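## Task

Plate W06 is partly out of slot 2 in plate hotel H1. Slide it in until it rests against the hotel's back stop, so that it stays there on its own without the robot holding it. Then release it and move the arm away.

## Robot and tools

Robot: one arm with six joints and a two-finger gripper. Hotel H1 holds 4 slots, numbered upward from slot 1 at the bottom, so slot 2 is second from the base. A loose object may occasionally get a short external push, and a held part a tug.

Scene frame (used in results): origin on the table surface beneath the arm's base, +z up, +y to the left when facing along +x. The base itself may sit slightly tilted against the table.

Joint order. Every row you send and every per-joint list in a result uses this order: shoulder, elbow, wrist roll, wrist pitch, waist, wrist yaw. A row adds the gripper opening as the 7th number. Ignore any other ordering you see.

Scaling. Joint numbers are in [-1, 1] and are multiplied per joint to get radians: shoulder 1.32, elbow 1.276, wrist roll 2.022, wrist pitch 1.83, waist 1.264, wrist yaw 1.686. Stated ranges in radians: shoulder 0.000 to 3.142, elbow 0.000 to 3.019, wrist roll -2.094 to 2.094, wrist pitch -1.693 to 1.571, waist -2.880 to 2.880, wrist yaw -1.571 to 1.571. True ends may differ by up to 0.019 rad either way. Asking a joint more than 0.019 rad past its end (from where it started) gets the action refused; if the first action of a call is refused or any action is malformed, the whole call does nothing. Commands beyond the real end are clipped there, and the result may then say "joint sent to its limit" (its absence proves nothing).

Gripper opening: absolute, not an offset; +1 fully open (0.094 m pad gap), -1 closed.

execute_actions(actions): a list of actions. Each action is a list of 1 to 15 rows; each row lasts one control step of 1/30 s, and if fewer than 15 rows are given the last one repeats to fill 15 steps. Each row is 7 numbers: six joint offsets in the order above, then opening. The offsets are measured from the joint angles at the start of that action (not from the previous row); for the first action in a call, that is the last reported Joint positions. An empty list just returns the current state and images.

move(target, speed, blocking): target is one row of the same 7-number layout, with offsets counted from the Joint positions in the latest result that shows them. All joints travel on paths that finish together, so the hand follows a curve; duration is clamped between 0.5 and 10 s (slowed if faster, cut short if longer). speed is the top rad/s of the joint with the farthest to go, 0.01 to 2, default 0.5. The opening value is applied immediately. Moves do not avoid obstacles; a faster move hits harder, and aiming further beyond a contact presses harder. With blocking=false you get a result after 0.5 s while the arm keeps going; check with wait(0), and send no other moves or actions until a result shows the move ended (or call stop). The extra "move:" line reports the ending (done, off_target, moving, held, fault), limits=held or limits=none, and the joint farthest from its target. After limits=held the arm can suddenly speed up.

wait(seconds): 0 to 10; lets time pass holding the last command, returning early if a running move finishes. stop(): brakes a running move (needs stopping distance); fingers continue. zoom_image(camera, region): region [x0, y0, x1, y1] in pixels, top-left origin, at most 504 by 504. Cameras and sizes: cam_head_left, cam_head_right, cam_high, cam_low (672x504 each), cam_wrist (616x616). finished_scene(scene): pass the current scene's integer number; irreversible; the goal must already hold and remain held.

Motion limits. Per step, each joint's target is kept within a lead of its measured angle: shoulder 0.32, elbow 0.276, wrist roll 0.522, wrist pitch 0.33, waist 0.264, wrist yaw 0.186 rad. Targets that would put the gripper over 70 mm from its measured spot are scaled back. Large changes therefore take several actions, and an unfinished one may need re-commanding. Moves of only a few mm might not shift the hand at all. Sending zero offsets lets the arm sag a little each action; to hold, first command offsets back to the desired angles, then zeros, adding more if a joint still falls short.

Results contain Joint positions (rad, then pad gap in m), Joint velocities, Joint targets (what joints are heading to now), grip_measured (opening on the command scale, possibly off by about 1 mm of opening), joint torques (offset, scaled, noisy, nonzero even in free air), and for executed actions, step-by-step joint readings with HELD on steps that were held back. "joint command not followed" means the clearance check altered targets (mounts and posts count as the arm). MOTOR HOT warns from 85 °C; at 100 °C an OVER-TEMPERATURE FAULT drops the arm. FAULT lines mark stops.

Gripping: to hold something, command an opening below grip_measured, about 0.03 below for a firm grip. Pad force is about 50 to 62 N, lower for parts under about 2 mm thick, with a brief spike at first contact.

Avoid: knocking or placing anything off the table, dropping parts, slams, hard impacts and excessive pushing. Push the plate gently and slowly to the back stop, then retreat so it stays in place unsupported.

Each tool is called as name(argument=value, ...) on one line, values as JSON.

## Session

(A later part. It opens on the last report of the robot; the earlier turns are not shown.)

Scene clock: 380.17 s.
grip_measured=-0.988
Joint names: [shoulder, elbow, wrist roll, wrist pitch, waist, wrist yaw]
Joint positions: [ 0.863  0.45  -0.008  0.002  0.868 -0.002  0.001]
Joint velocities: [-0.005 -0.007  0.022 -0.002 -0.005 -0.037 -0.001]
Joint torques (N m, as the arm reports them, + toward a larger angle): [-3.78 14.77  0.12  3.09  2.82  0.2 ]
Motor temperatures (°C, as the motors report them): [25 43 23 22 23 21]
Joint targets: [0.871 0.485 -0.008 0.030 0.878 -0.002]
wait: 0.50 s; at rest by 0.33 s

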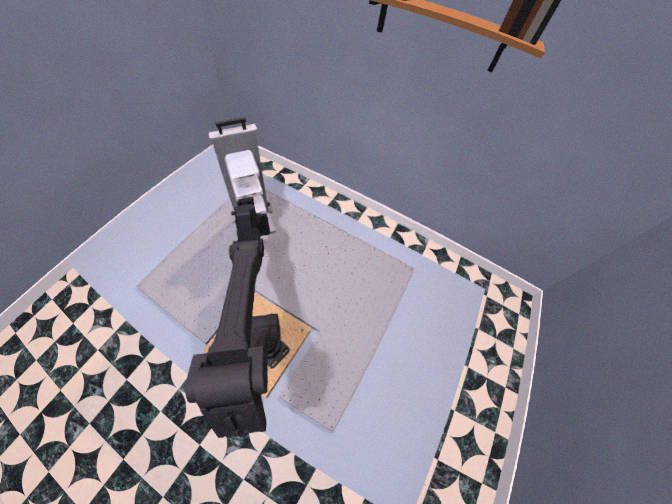

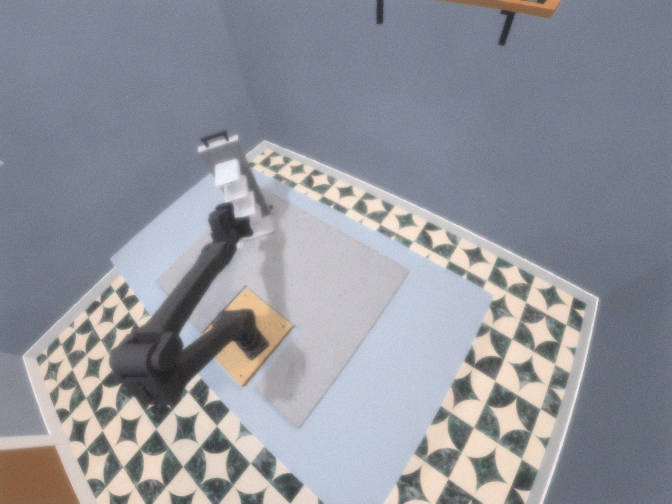

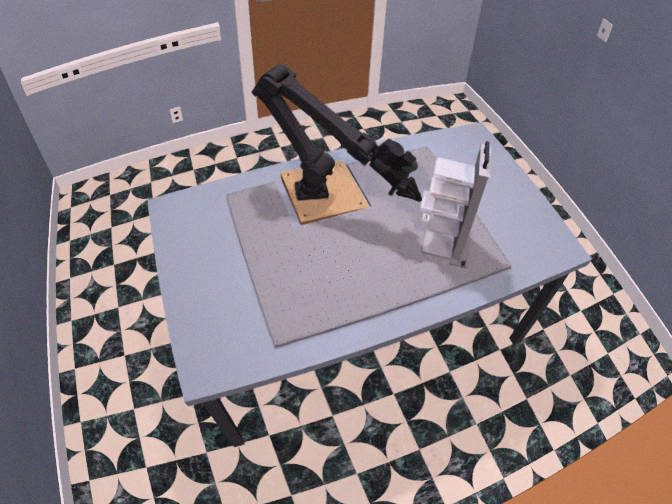

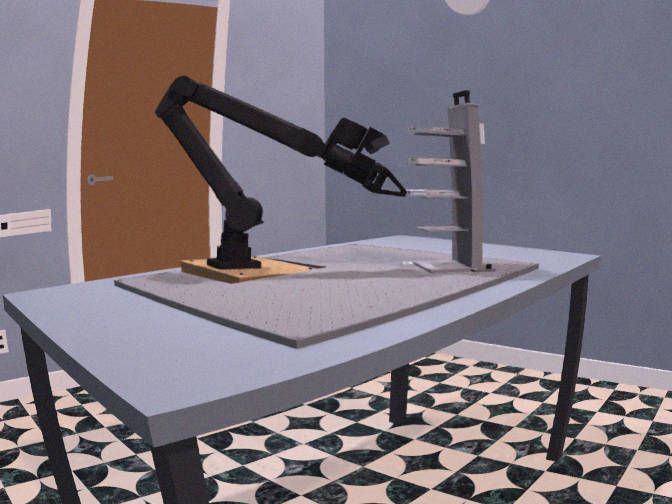

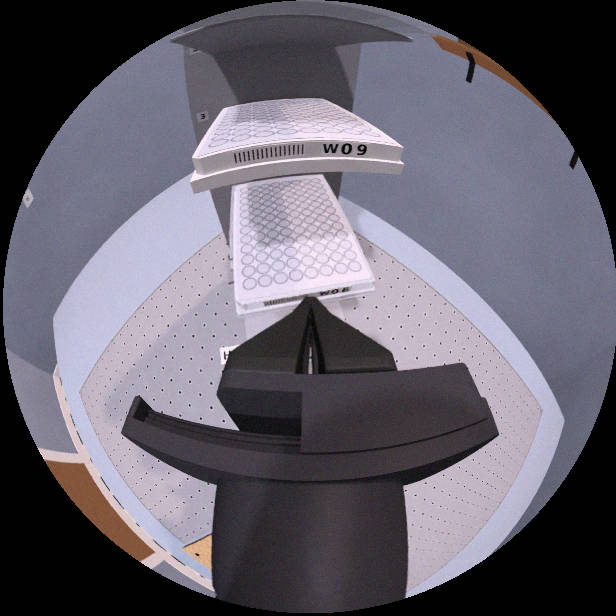

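execute_actions(actions=[[[0.0066,0.0274,0,0.0160,0.0080,0,-1],[0.0081,0.0274,0,0.0178,0.0084,0,-1],[0.0104,0.0274,0,0.0208,0.0090,0,-1],[0.0134,0.0274,0,0.0245,0.0097,0,-1],[0.0169,0.0274,0,0.0289,0.0106,0,-1],[0.0207,0.0274,0,0.0338,0.0115,0,-1],[0.0248,0.0274,0,0.0389,0.0125,0,-1],[0.0290,0.0274,0,0.0441,0.0136,0,-1],[0.0331,0.0274,0,0.0493,0.0146,0,-1],[0.0369,0.0274,0,0.0542,0.0155,0,-1],[0.0404,0.0274,0,0.0586,0.0164,0,-1],[0.0434,0.0274,0,0.0623,0.0171,0,-1],[0.0457,0.0274,0,0.0652,0.0177,0,-1],[0.0472,0.0274,0,0.0671,0.0181,0,-1],[0.0477,0.0274,0,0.0678,0.0182,0,-1]]])

wait(seconds=0.4)

zoom_image(camera="cam_low", region=[340, 150, 480, 240])

Scene clock: 418.17 s.
grip_measured=-0.988
Joint names: [shoulder, elbow, wrist roll, wrist pitch, waist, wrist yaw]
Joint positions: [ 0.913  0.45  -0.008  0.09   0.879 -0.002  0.001]
Joint velocities: [ 0.093  0.007 -0.007  0.134  0.024  0.022 -0.001]
Joint torques (N m, as the arm reports them, + toward a larger angle): [-4.01 14.53  0.11  3.27  2.76  0.2 ]
Motor temperatures (°C, as the motors report them): [25 42 23 22 23 21]
Joint targets: [0.926 0.485 -0.008 0.126 0.890 -0.002]
Step readings (joint positions):
0: [0.863 0.450 -0.008 0.002 0.868 -0.002]
1: [0.863 0.450 -0.008 0.002 0.868 -0.002]
2: [0.863 0.450 -0.008 0.002 0.868 -0.002]
4: [0.864 0.450 -0.008 0.008 0.868 -0.002]
8: [0.876 0.450 -0.008 0.037 0.871 -0.002]
15: Joint positions above

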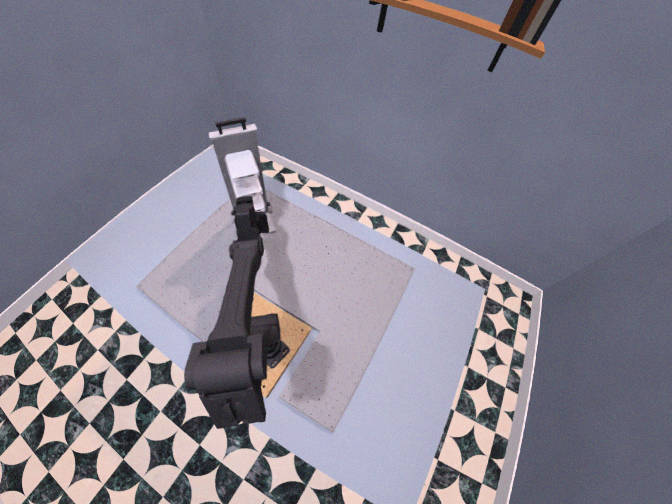

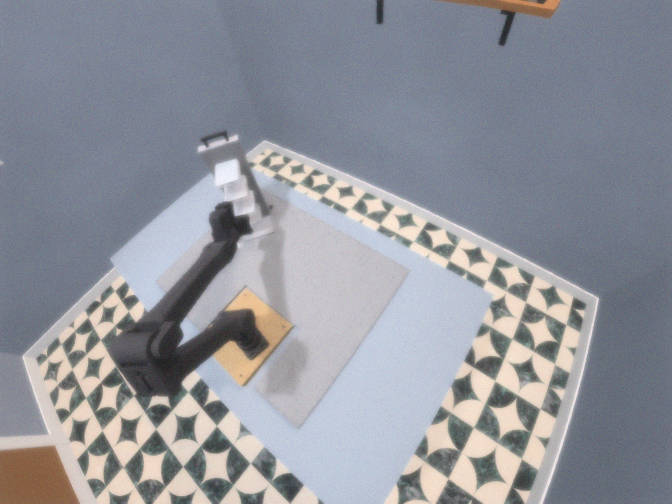

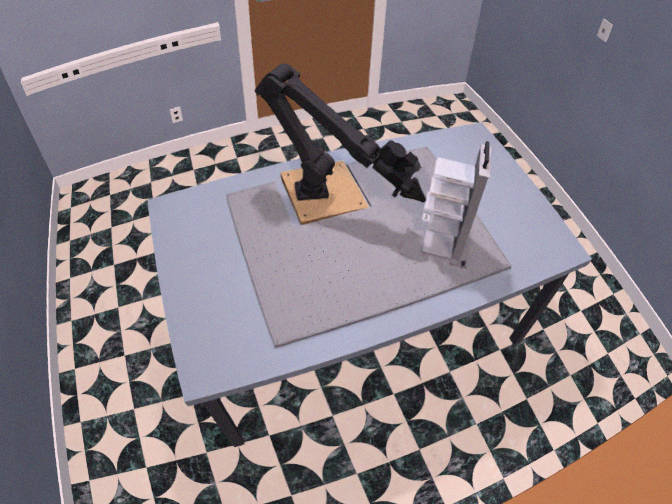

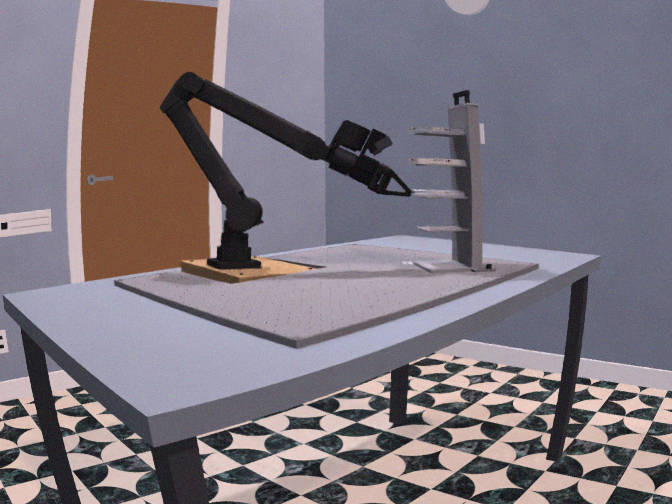

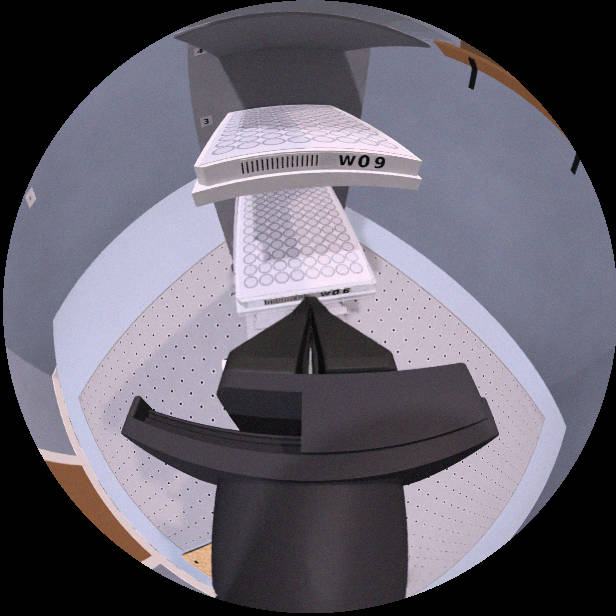

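Scene clock: 418.57 s.
grip_measured=-0.988
Joint names: [shoulder, elbow, wrist roll, wrist pitch, waist, wrist yaw]
Joint positions: [ 0.917  0.45  -0.008  0.097  0.88  -0.002  0.001]
Joint velocities: [-0.005  0.002  0.022  0.002 -0.024 -0.066 -0.001]
Joint torques (N m, as the arm reports them, + toward a larger angle): [-4.28 14.51  0.12  3.11  2.82  0.21]
Motor temperatures (°C, as the motors report them): [25 42 23 22 23 21]
Joint targets: [0.926 0.485 -0.008 0.126 0.891 -0.002]
wait: 0.40 s; at rest by 0.27 s

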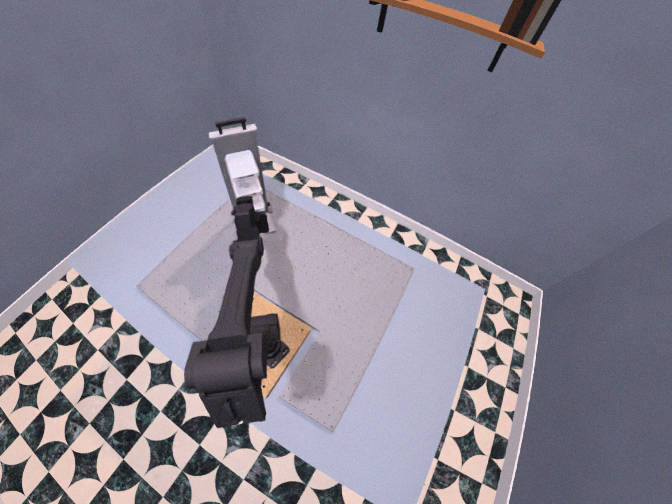

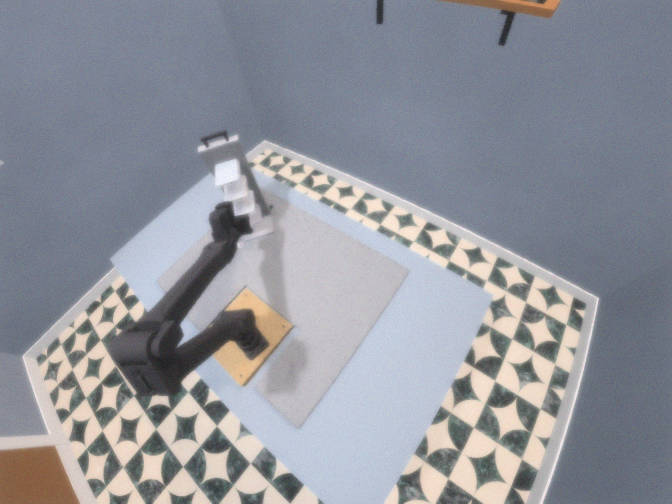

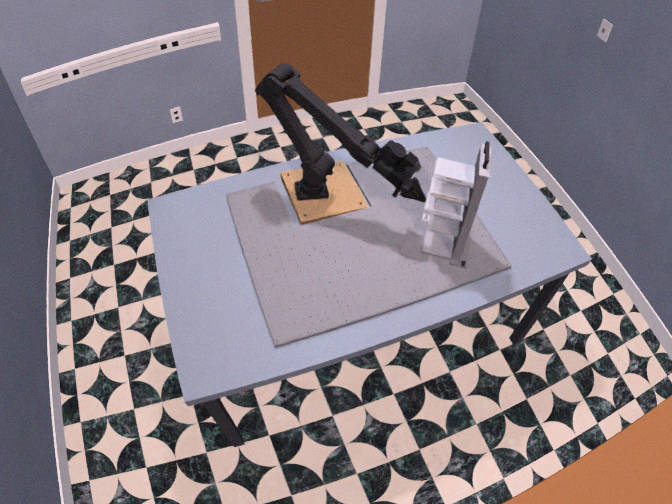

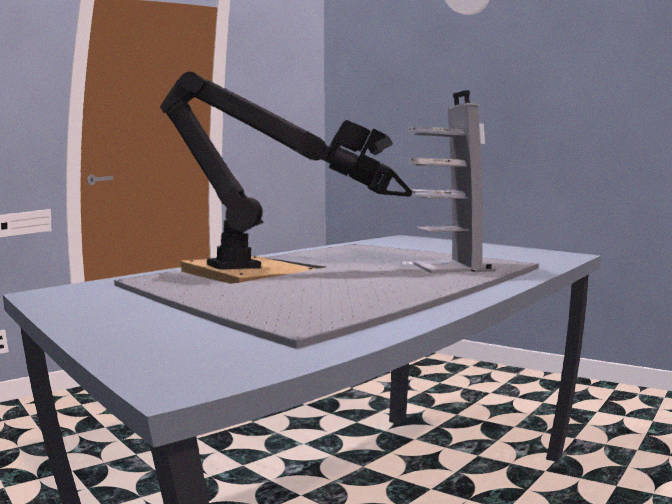

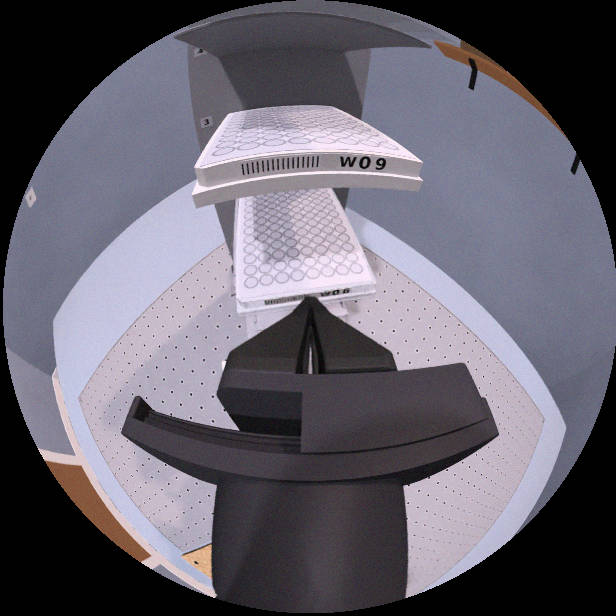

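Region (340, 150, 480, 240) of cam_low's 672x504 image, scaled by 3.600, with more detail than that image has; it fills the top 324 rows of this view, and the rest is white.

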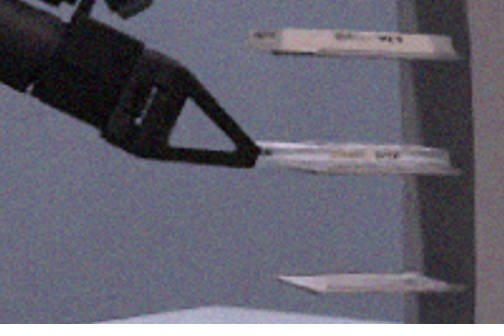

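zoom_image(camera="cam_low", region=[420, 120, 490, 240])

Region (420, 120, 490, 240) of cam_low's 672x504 image, scaled by 4.200, with more detail than that image has; it fills the left 294 columns of this view, and the rest is white.

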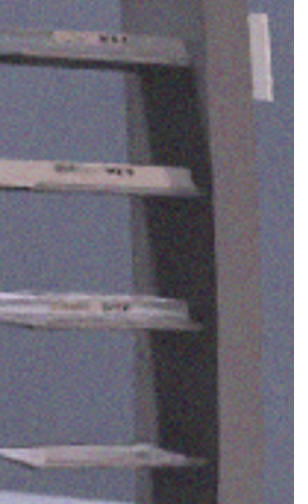

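execute_actions(actions=[[[0.0071,0.0274,0,0.0162,0.0087,0,-1],[0.0078,0.0274,0,0.0171,0.0088,0,-1],[0.0089,0.0274,0,0.0186,0.0089,0,-1],[0.0104,0.0274,0,0.0205,0.0091,0,-1],[0.0121,0.0274,0,0.0227,0.0093,0,-1],[0.0140,0.0274,0,0.0251,0.0095,0,-1],[0.0160,0.0274,0,0.0277,0.0098,0,-1],[0.0181,0.0274,0,0.0303,0.0100,0,-1],[0.0201,0.0274,0,0.0328,0.0103,0,-1],[0.0220,0.0274,0,0.0353,0.0105,0,-1],[0.0237,0.0274,0,0.0375,0.0107,0,-1],[0.0251,0.0274,0,0.0394,0.0109,0,-1],[0.0263,0.0274,0,0.0408,0.0110,0,-1],[0.0270,0.0274,0,0.0417,0.0111,0,-1],[0.0273,0.0274,0,0.0421,0.0111,0,-1]]])

wait(seconds=0.4)

zoom_image(camera="cam_low", region=[390, 120, 490, 240])

Scene clock: 437.70 s.
grip_measured=-0.988
Joint names: [shoulder, elbow, wrist roll, wrist pitch, waist, wrist yaw]
Joint positions: [ 0.937  0.45  -0.008  0.14   0.882  0.001  0.001]
Joint velocities: [ 0.015 -0.012  0.081  0.007 -0.015 -0.022  0.   ]
Joint torques (N m, as the arm reports them, + toward a larger angle): [-3.15 14.3   0.12  3.19  3.19  0.08]
Motor temperatures (°C, as the motors report them): [25 42 23 22 23 21]
Joint targets: [0.953 0.485 -0.008 0.174 0.894 -0.002]
Step readings (joint positions):
0: [0.917 0.450 -0.008 0.097 0.880 -0.002]
1: [0.917 0.450 -0.008 0.097 0.880 -0.002]
2: [0.917 0.450 -0.008 0.097 0.880 -0.002]
4: [0.917 0.450 -0.008 0.100 0.880 -0.002]
8: [0.922 0.450 -0.008 0.115 0.881 -0.002]
15: Joint positions above

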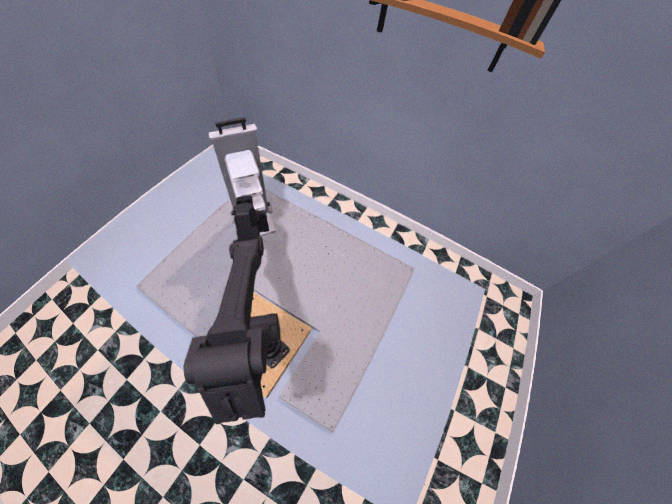

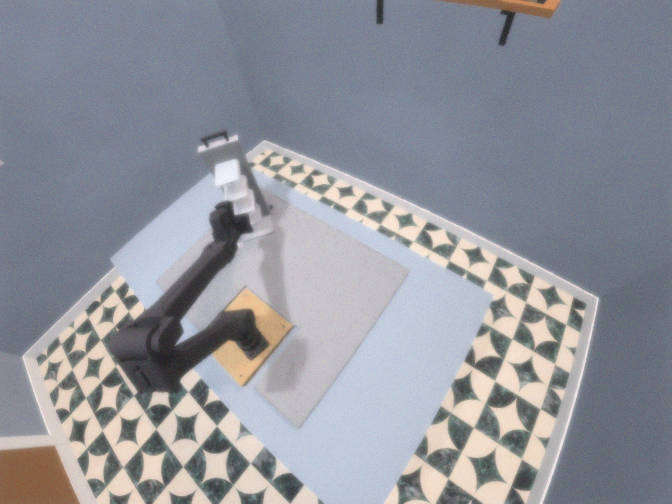

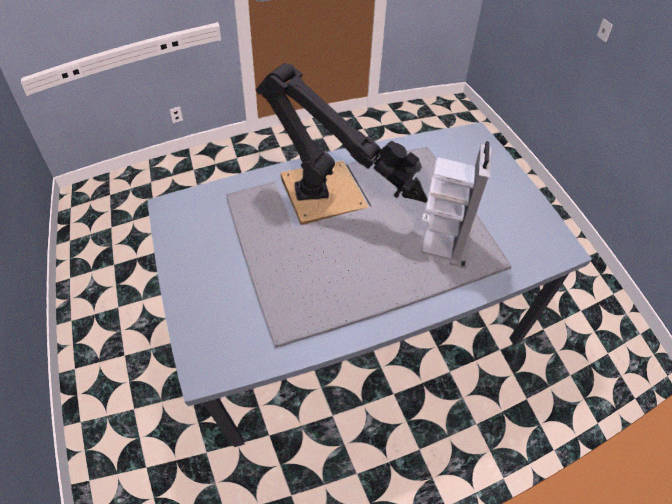

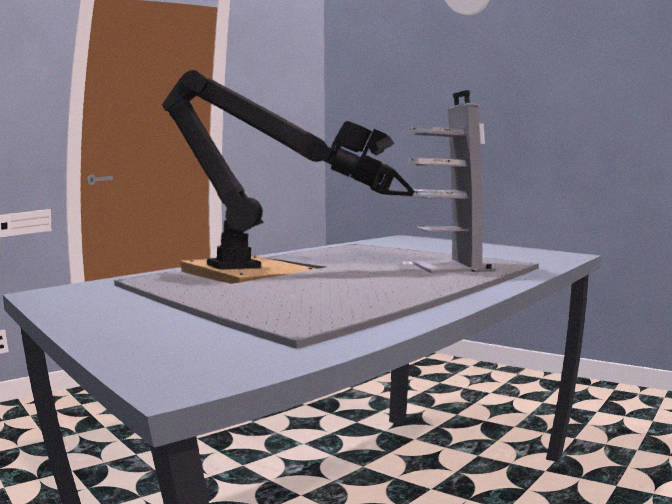

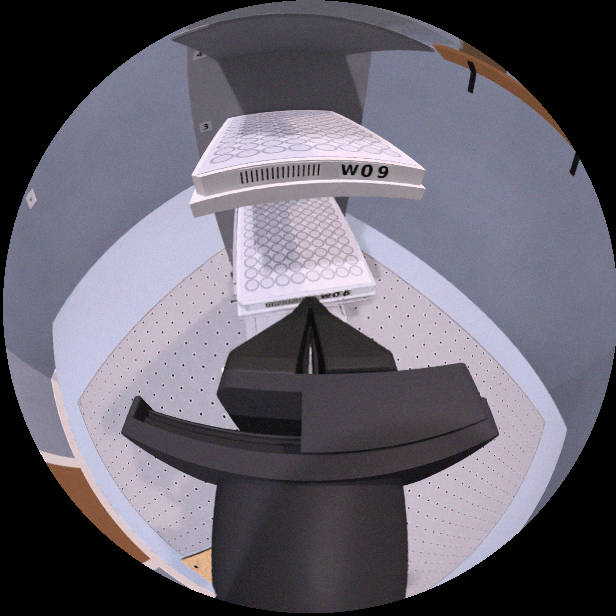

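Scene clock: 438.10 s.
grip_measured=-0.988
Joint names: [shoulder, elbow, wrist roll, wrist pitch, waist, wrist yaw]
Joint positions: [ 0.937  0.45  -0.008  0.14   0.882  0.001  0.001]
Joint velocities: [ 0.015  0.012 -0.037 -0.007 -0.005  0.007 -0.   ]
Joint torques (N m, as the arm reports them, + toward a larger angle): [-3.93 14.4   0.12  3.32  2.88  0.07]
Motor temperatures (°C, as the motors report them): [25 42 23 22 23 21]
Joint targets: [0.953 0.485 -0.008 0.174 0.894 -0.002]
wait: 0.40 s; at rest by 0.17 s

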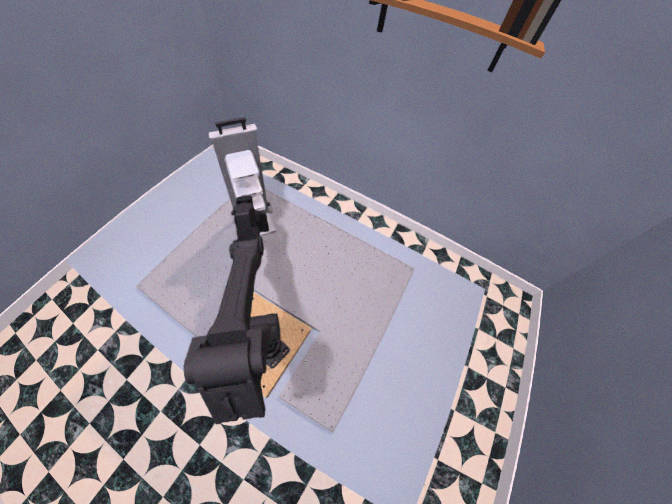

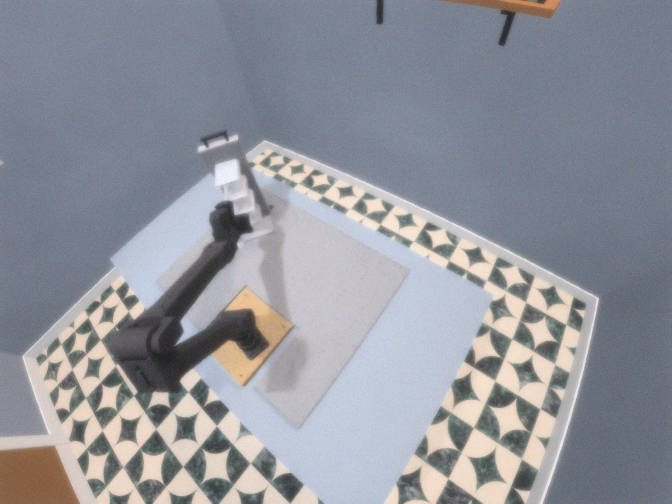

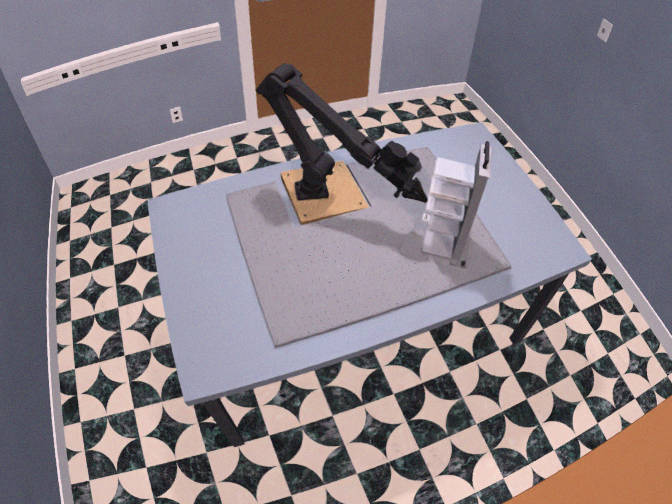

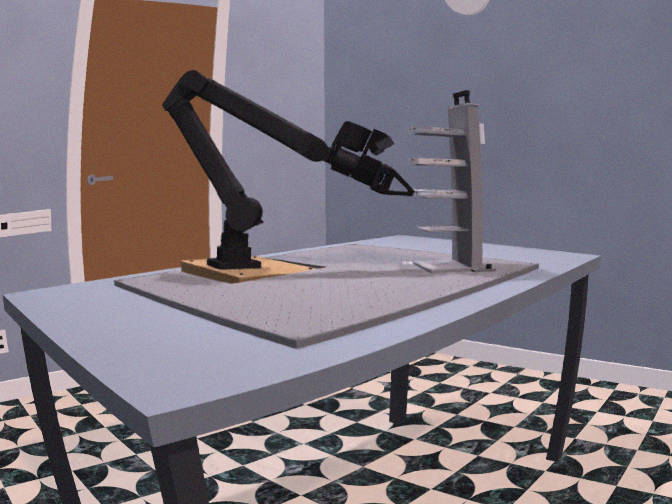

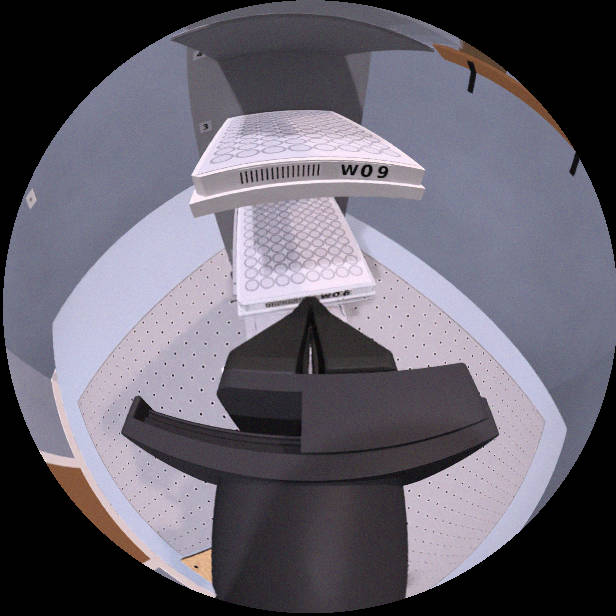

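Region (390, 120, 490, 240) of cam_low's 672x504 image, scaled by 4.200, with more detail than that image has.

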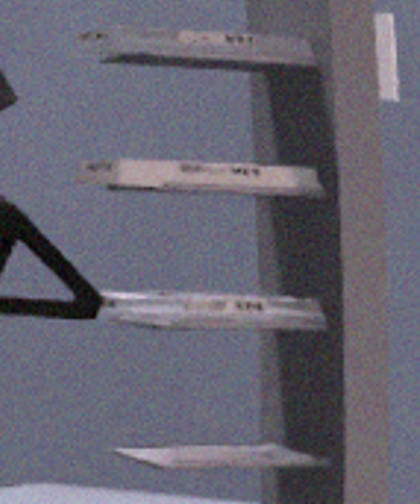

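move(target=[-0.2932, 0.0157, 0.0, -0.3607, -0.2, 0.0, -1.0], speed=0.6)

zoom_image(camera="cam_low", region=[390, 120, 490, 240])

Scene clock: 461.90 s.
grip_measured=-0.988
Joint names: [shoulder, elbow, wrist roll, wrist pitch, waist, wrist yaw]
Joint positions: [ 0.551  0.45  -0.008 -0.501  0.637  0.003  0.001]
Joint velocities: [ 0.005 -0.017 -0.007 -0.002  0.005 -0.022  0.   ]
Joint torques (N m, as the arm reports them, + toward a larger angle): [-0.87 14.06  0.12  1.25  1.48  0.16]
Motor temperatures (°C, as the motors report them): [25 42 23 22 23 21]
Joint targets: [0.550 0.470 -0.008 -0.520 0.629 0.001]
move: done; limits=none; farthest joint: the elbow, 0.020 radians from its target (0.020 radians at the start)

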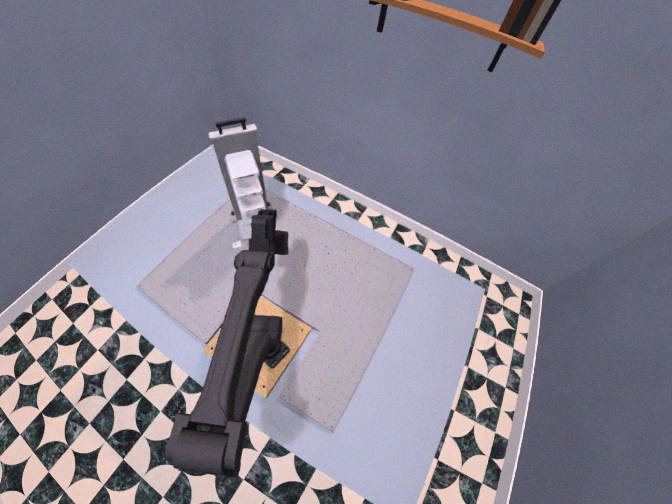

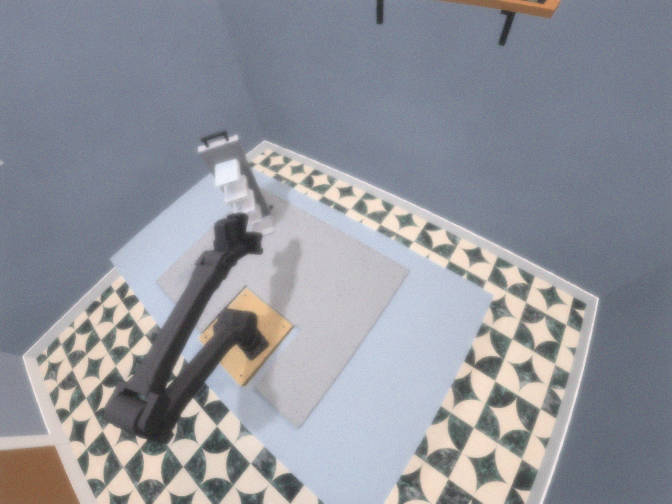

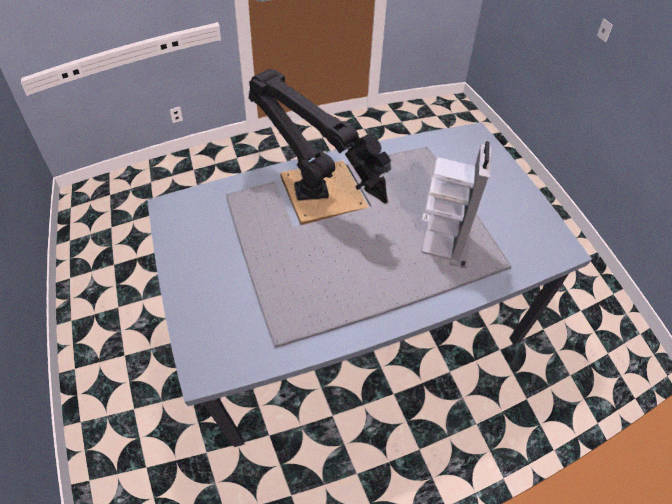

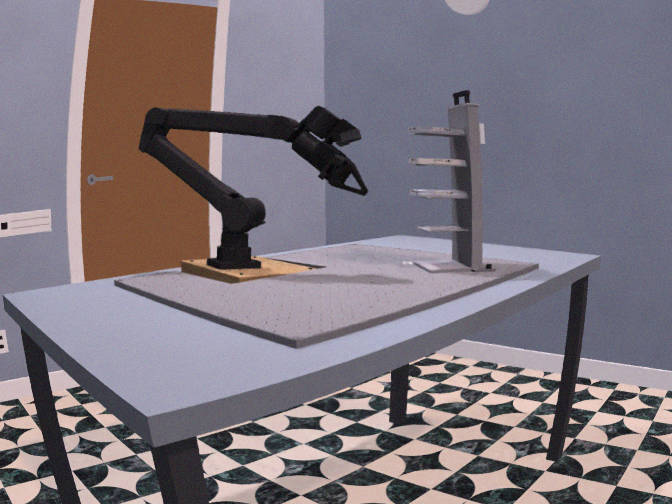

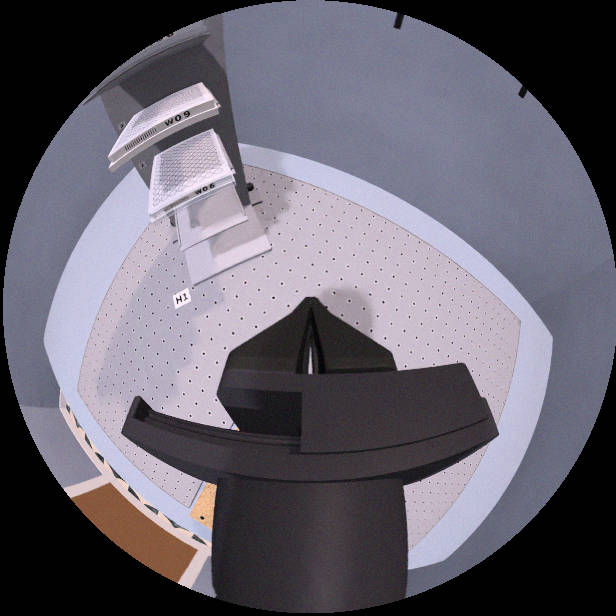

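Region (390, 120, 490, 240) of cam_low's 672x504 image, scaled by 4.200, with more detail than that image has.

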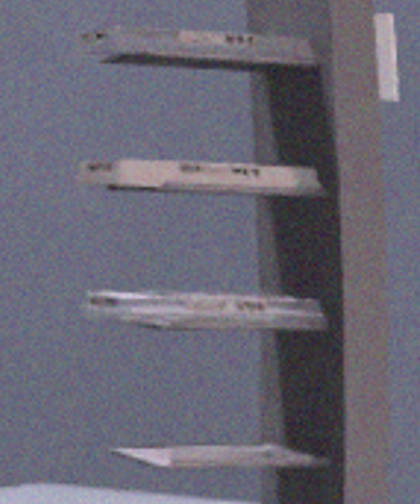

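zoom_image(camera="cam_wrist", region=[90, 60, 290, 300])

zoom_image(camera="cam_high", region=[400, 130, 520, 280])

Region (90, 60, 290, 300) of cam_wrist's 616x616 image, scaled by 2.100, with more detail than that image has.

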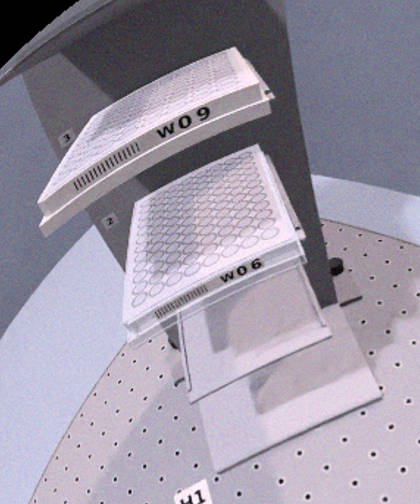

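Region (400, 130, 520, 280) of cam_high's 672x504 image, scaled by 3.360, with more detail than that image has; it fills the left 403 columns of this view, and the rest is white.

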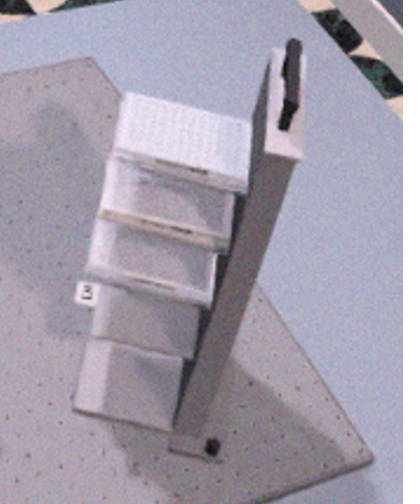

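The plate is seated flush with the others and the arm is clear.

finished_scene(scene=1)

The scene is finished: the task was done.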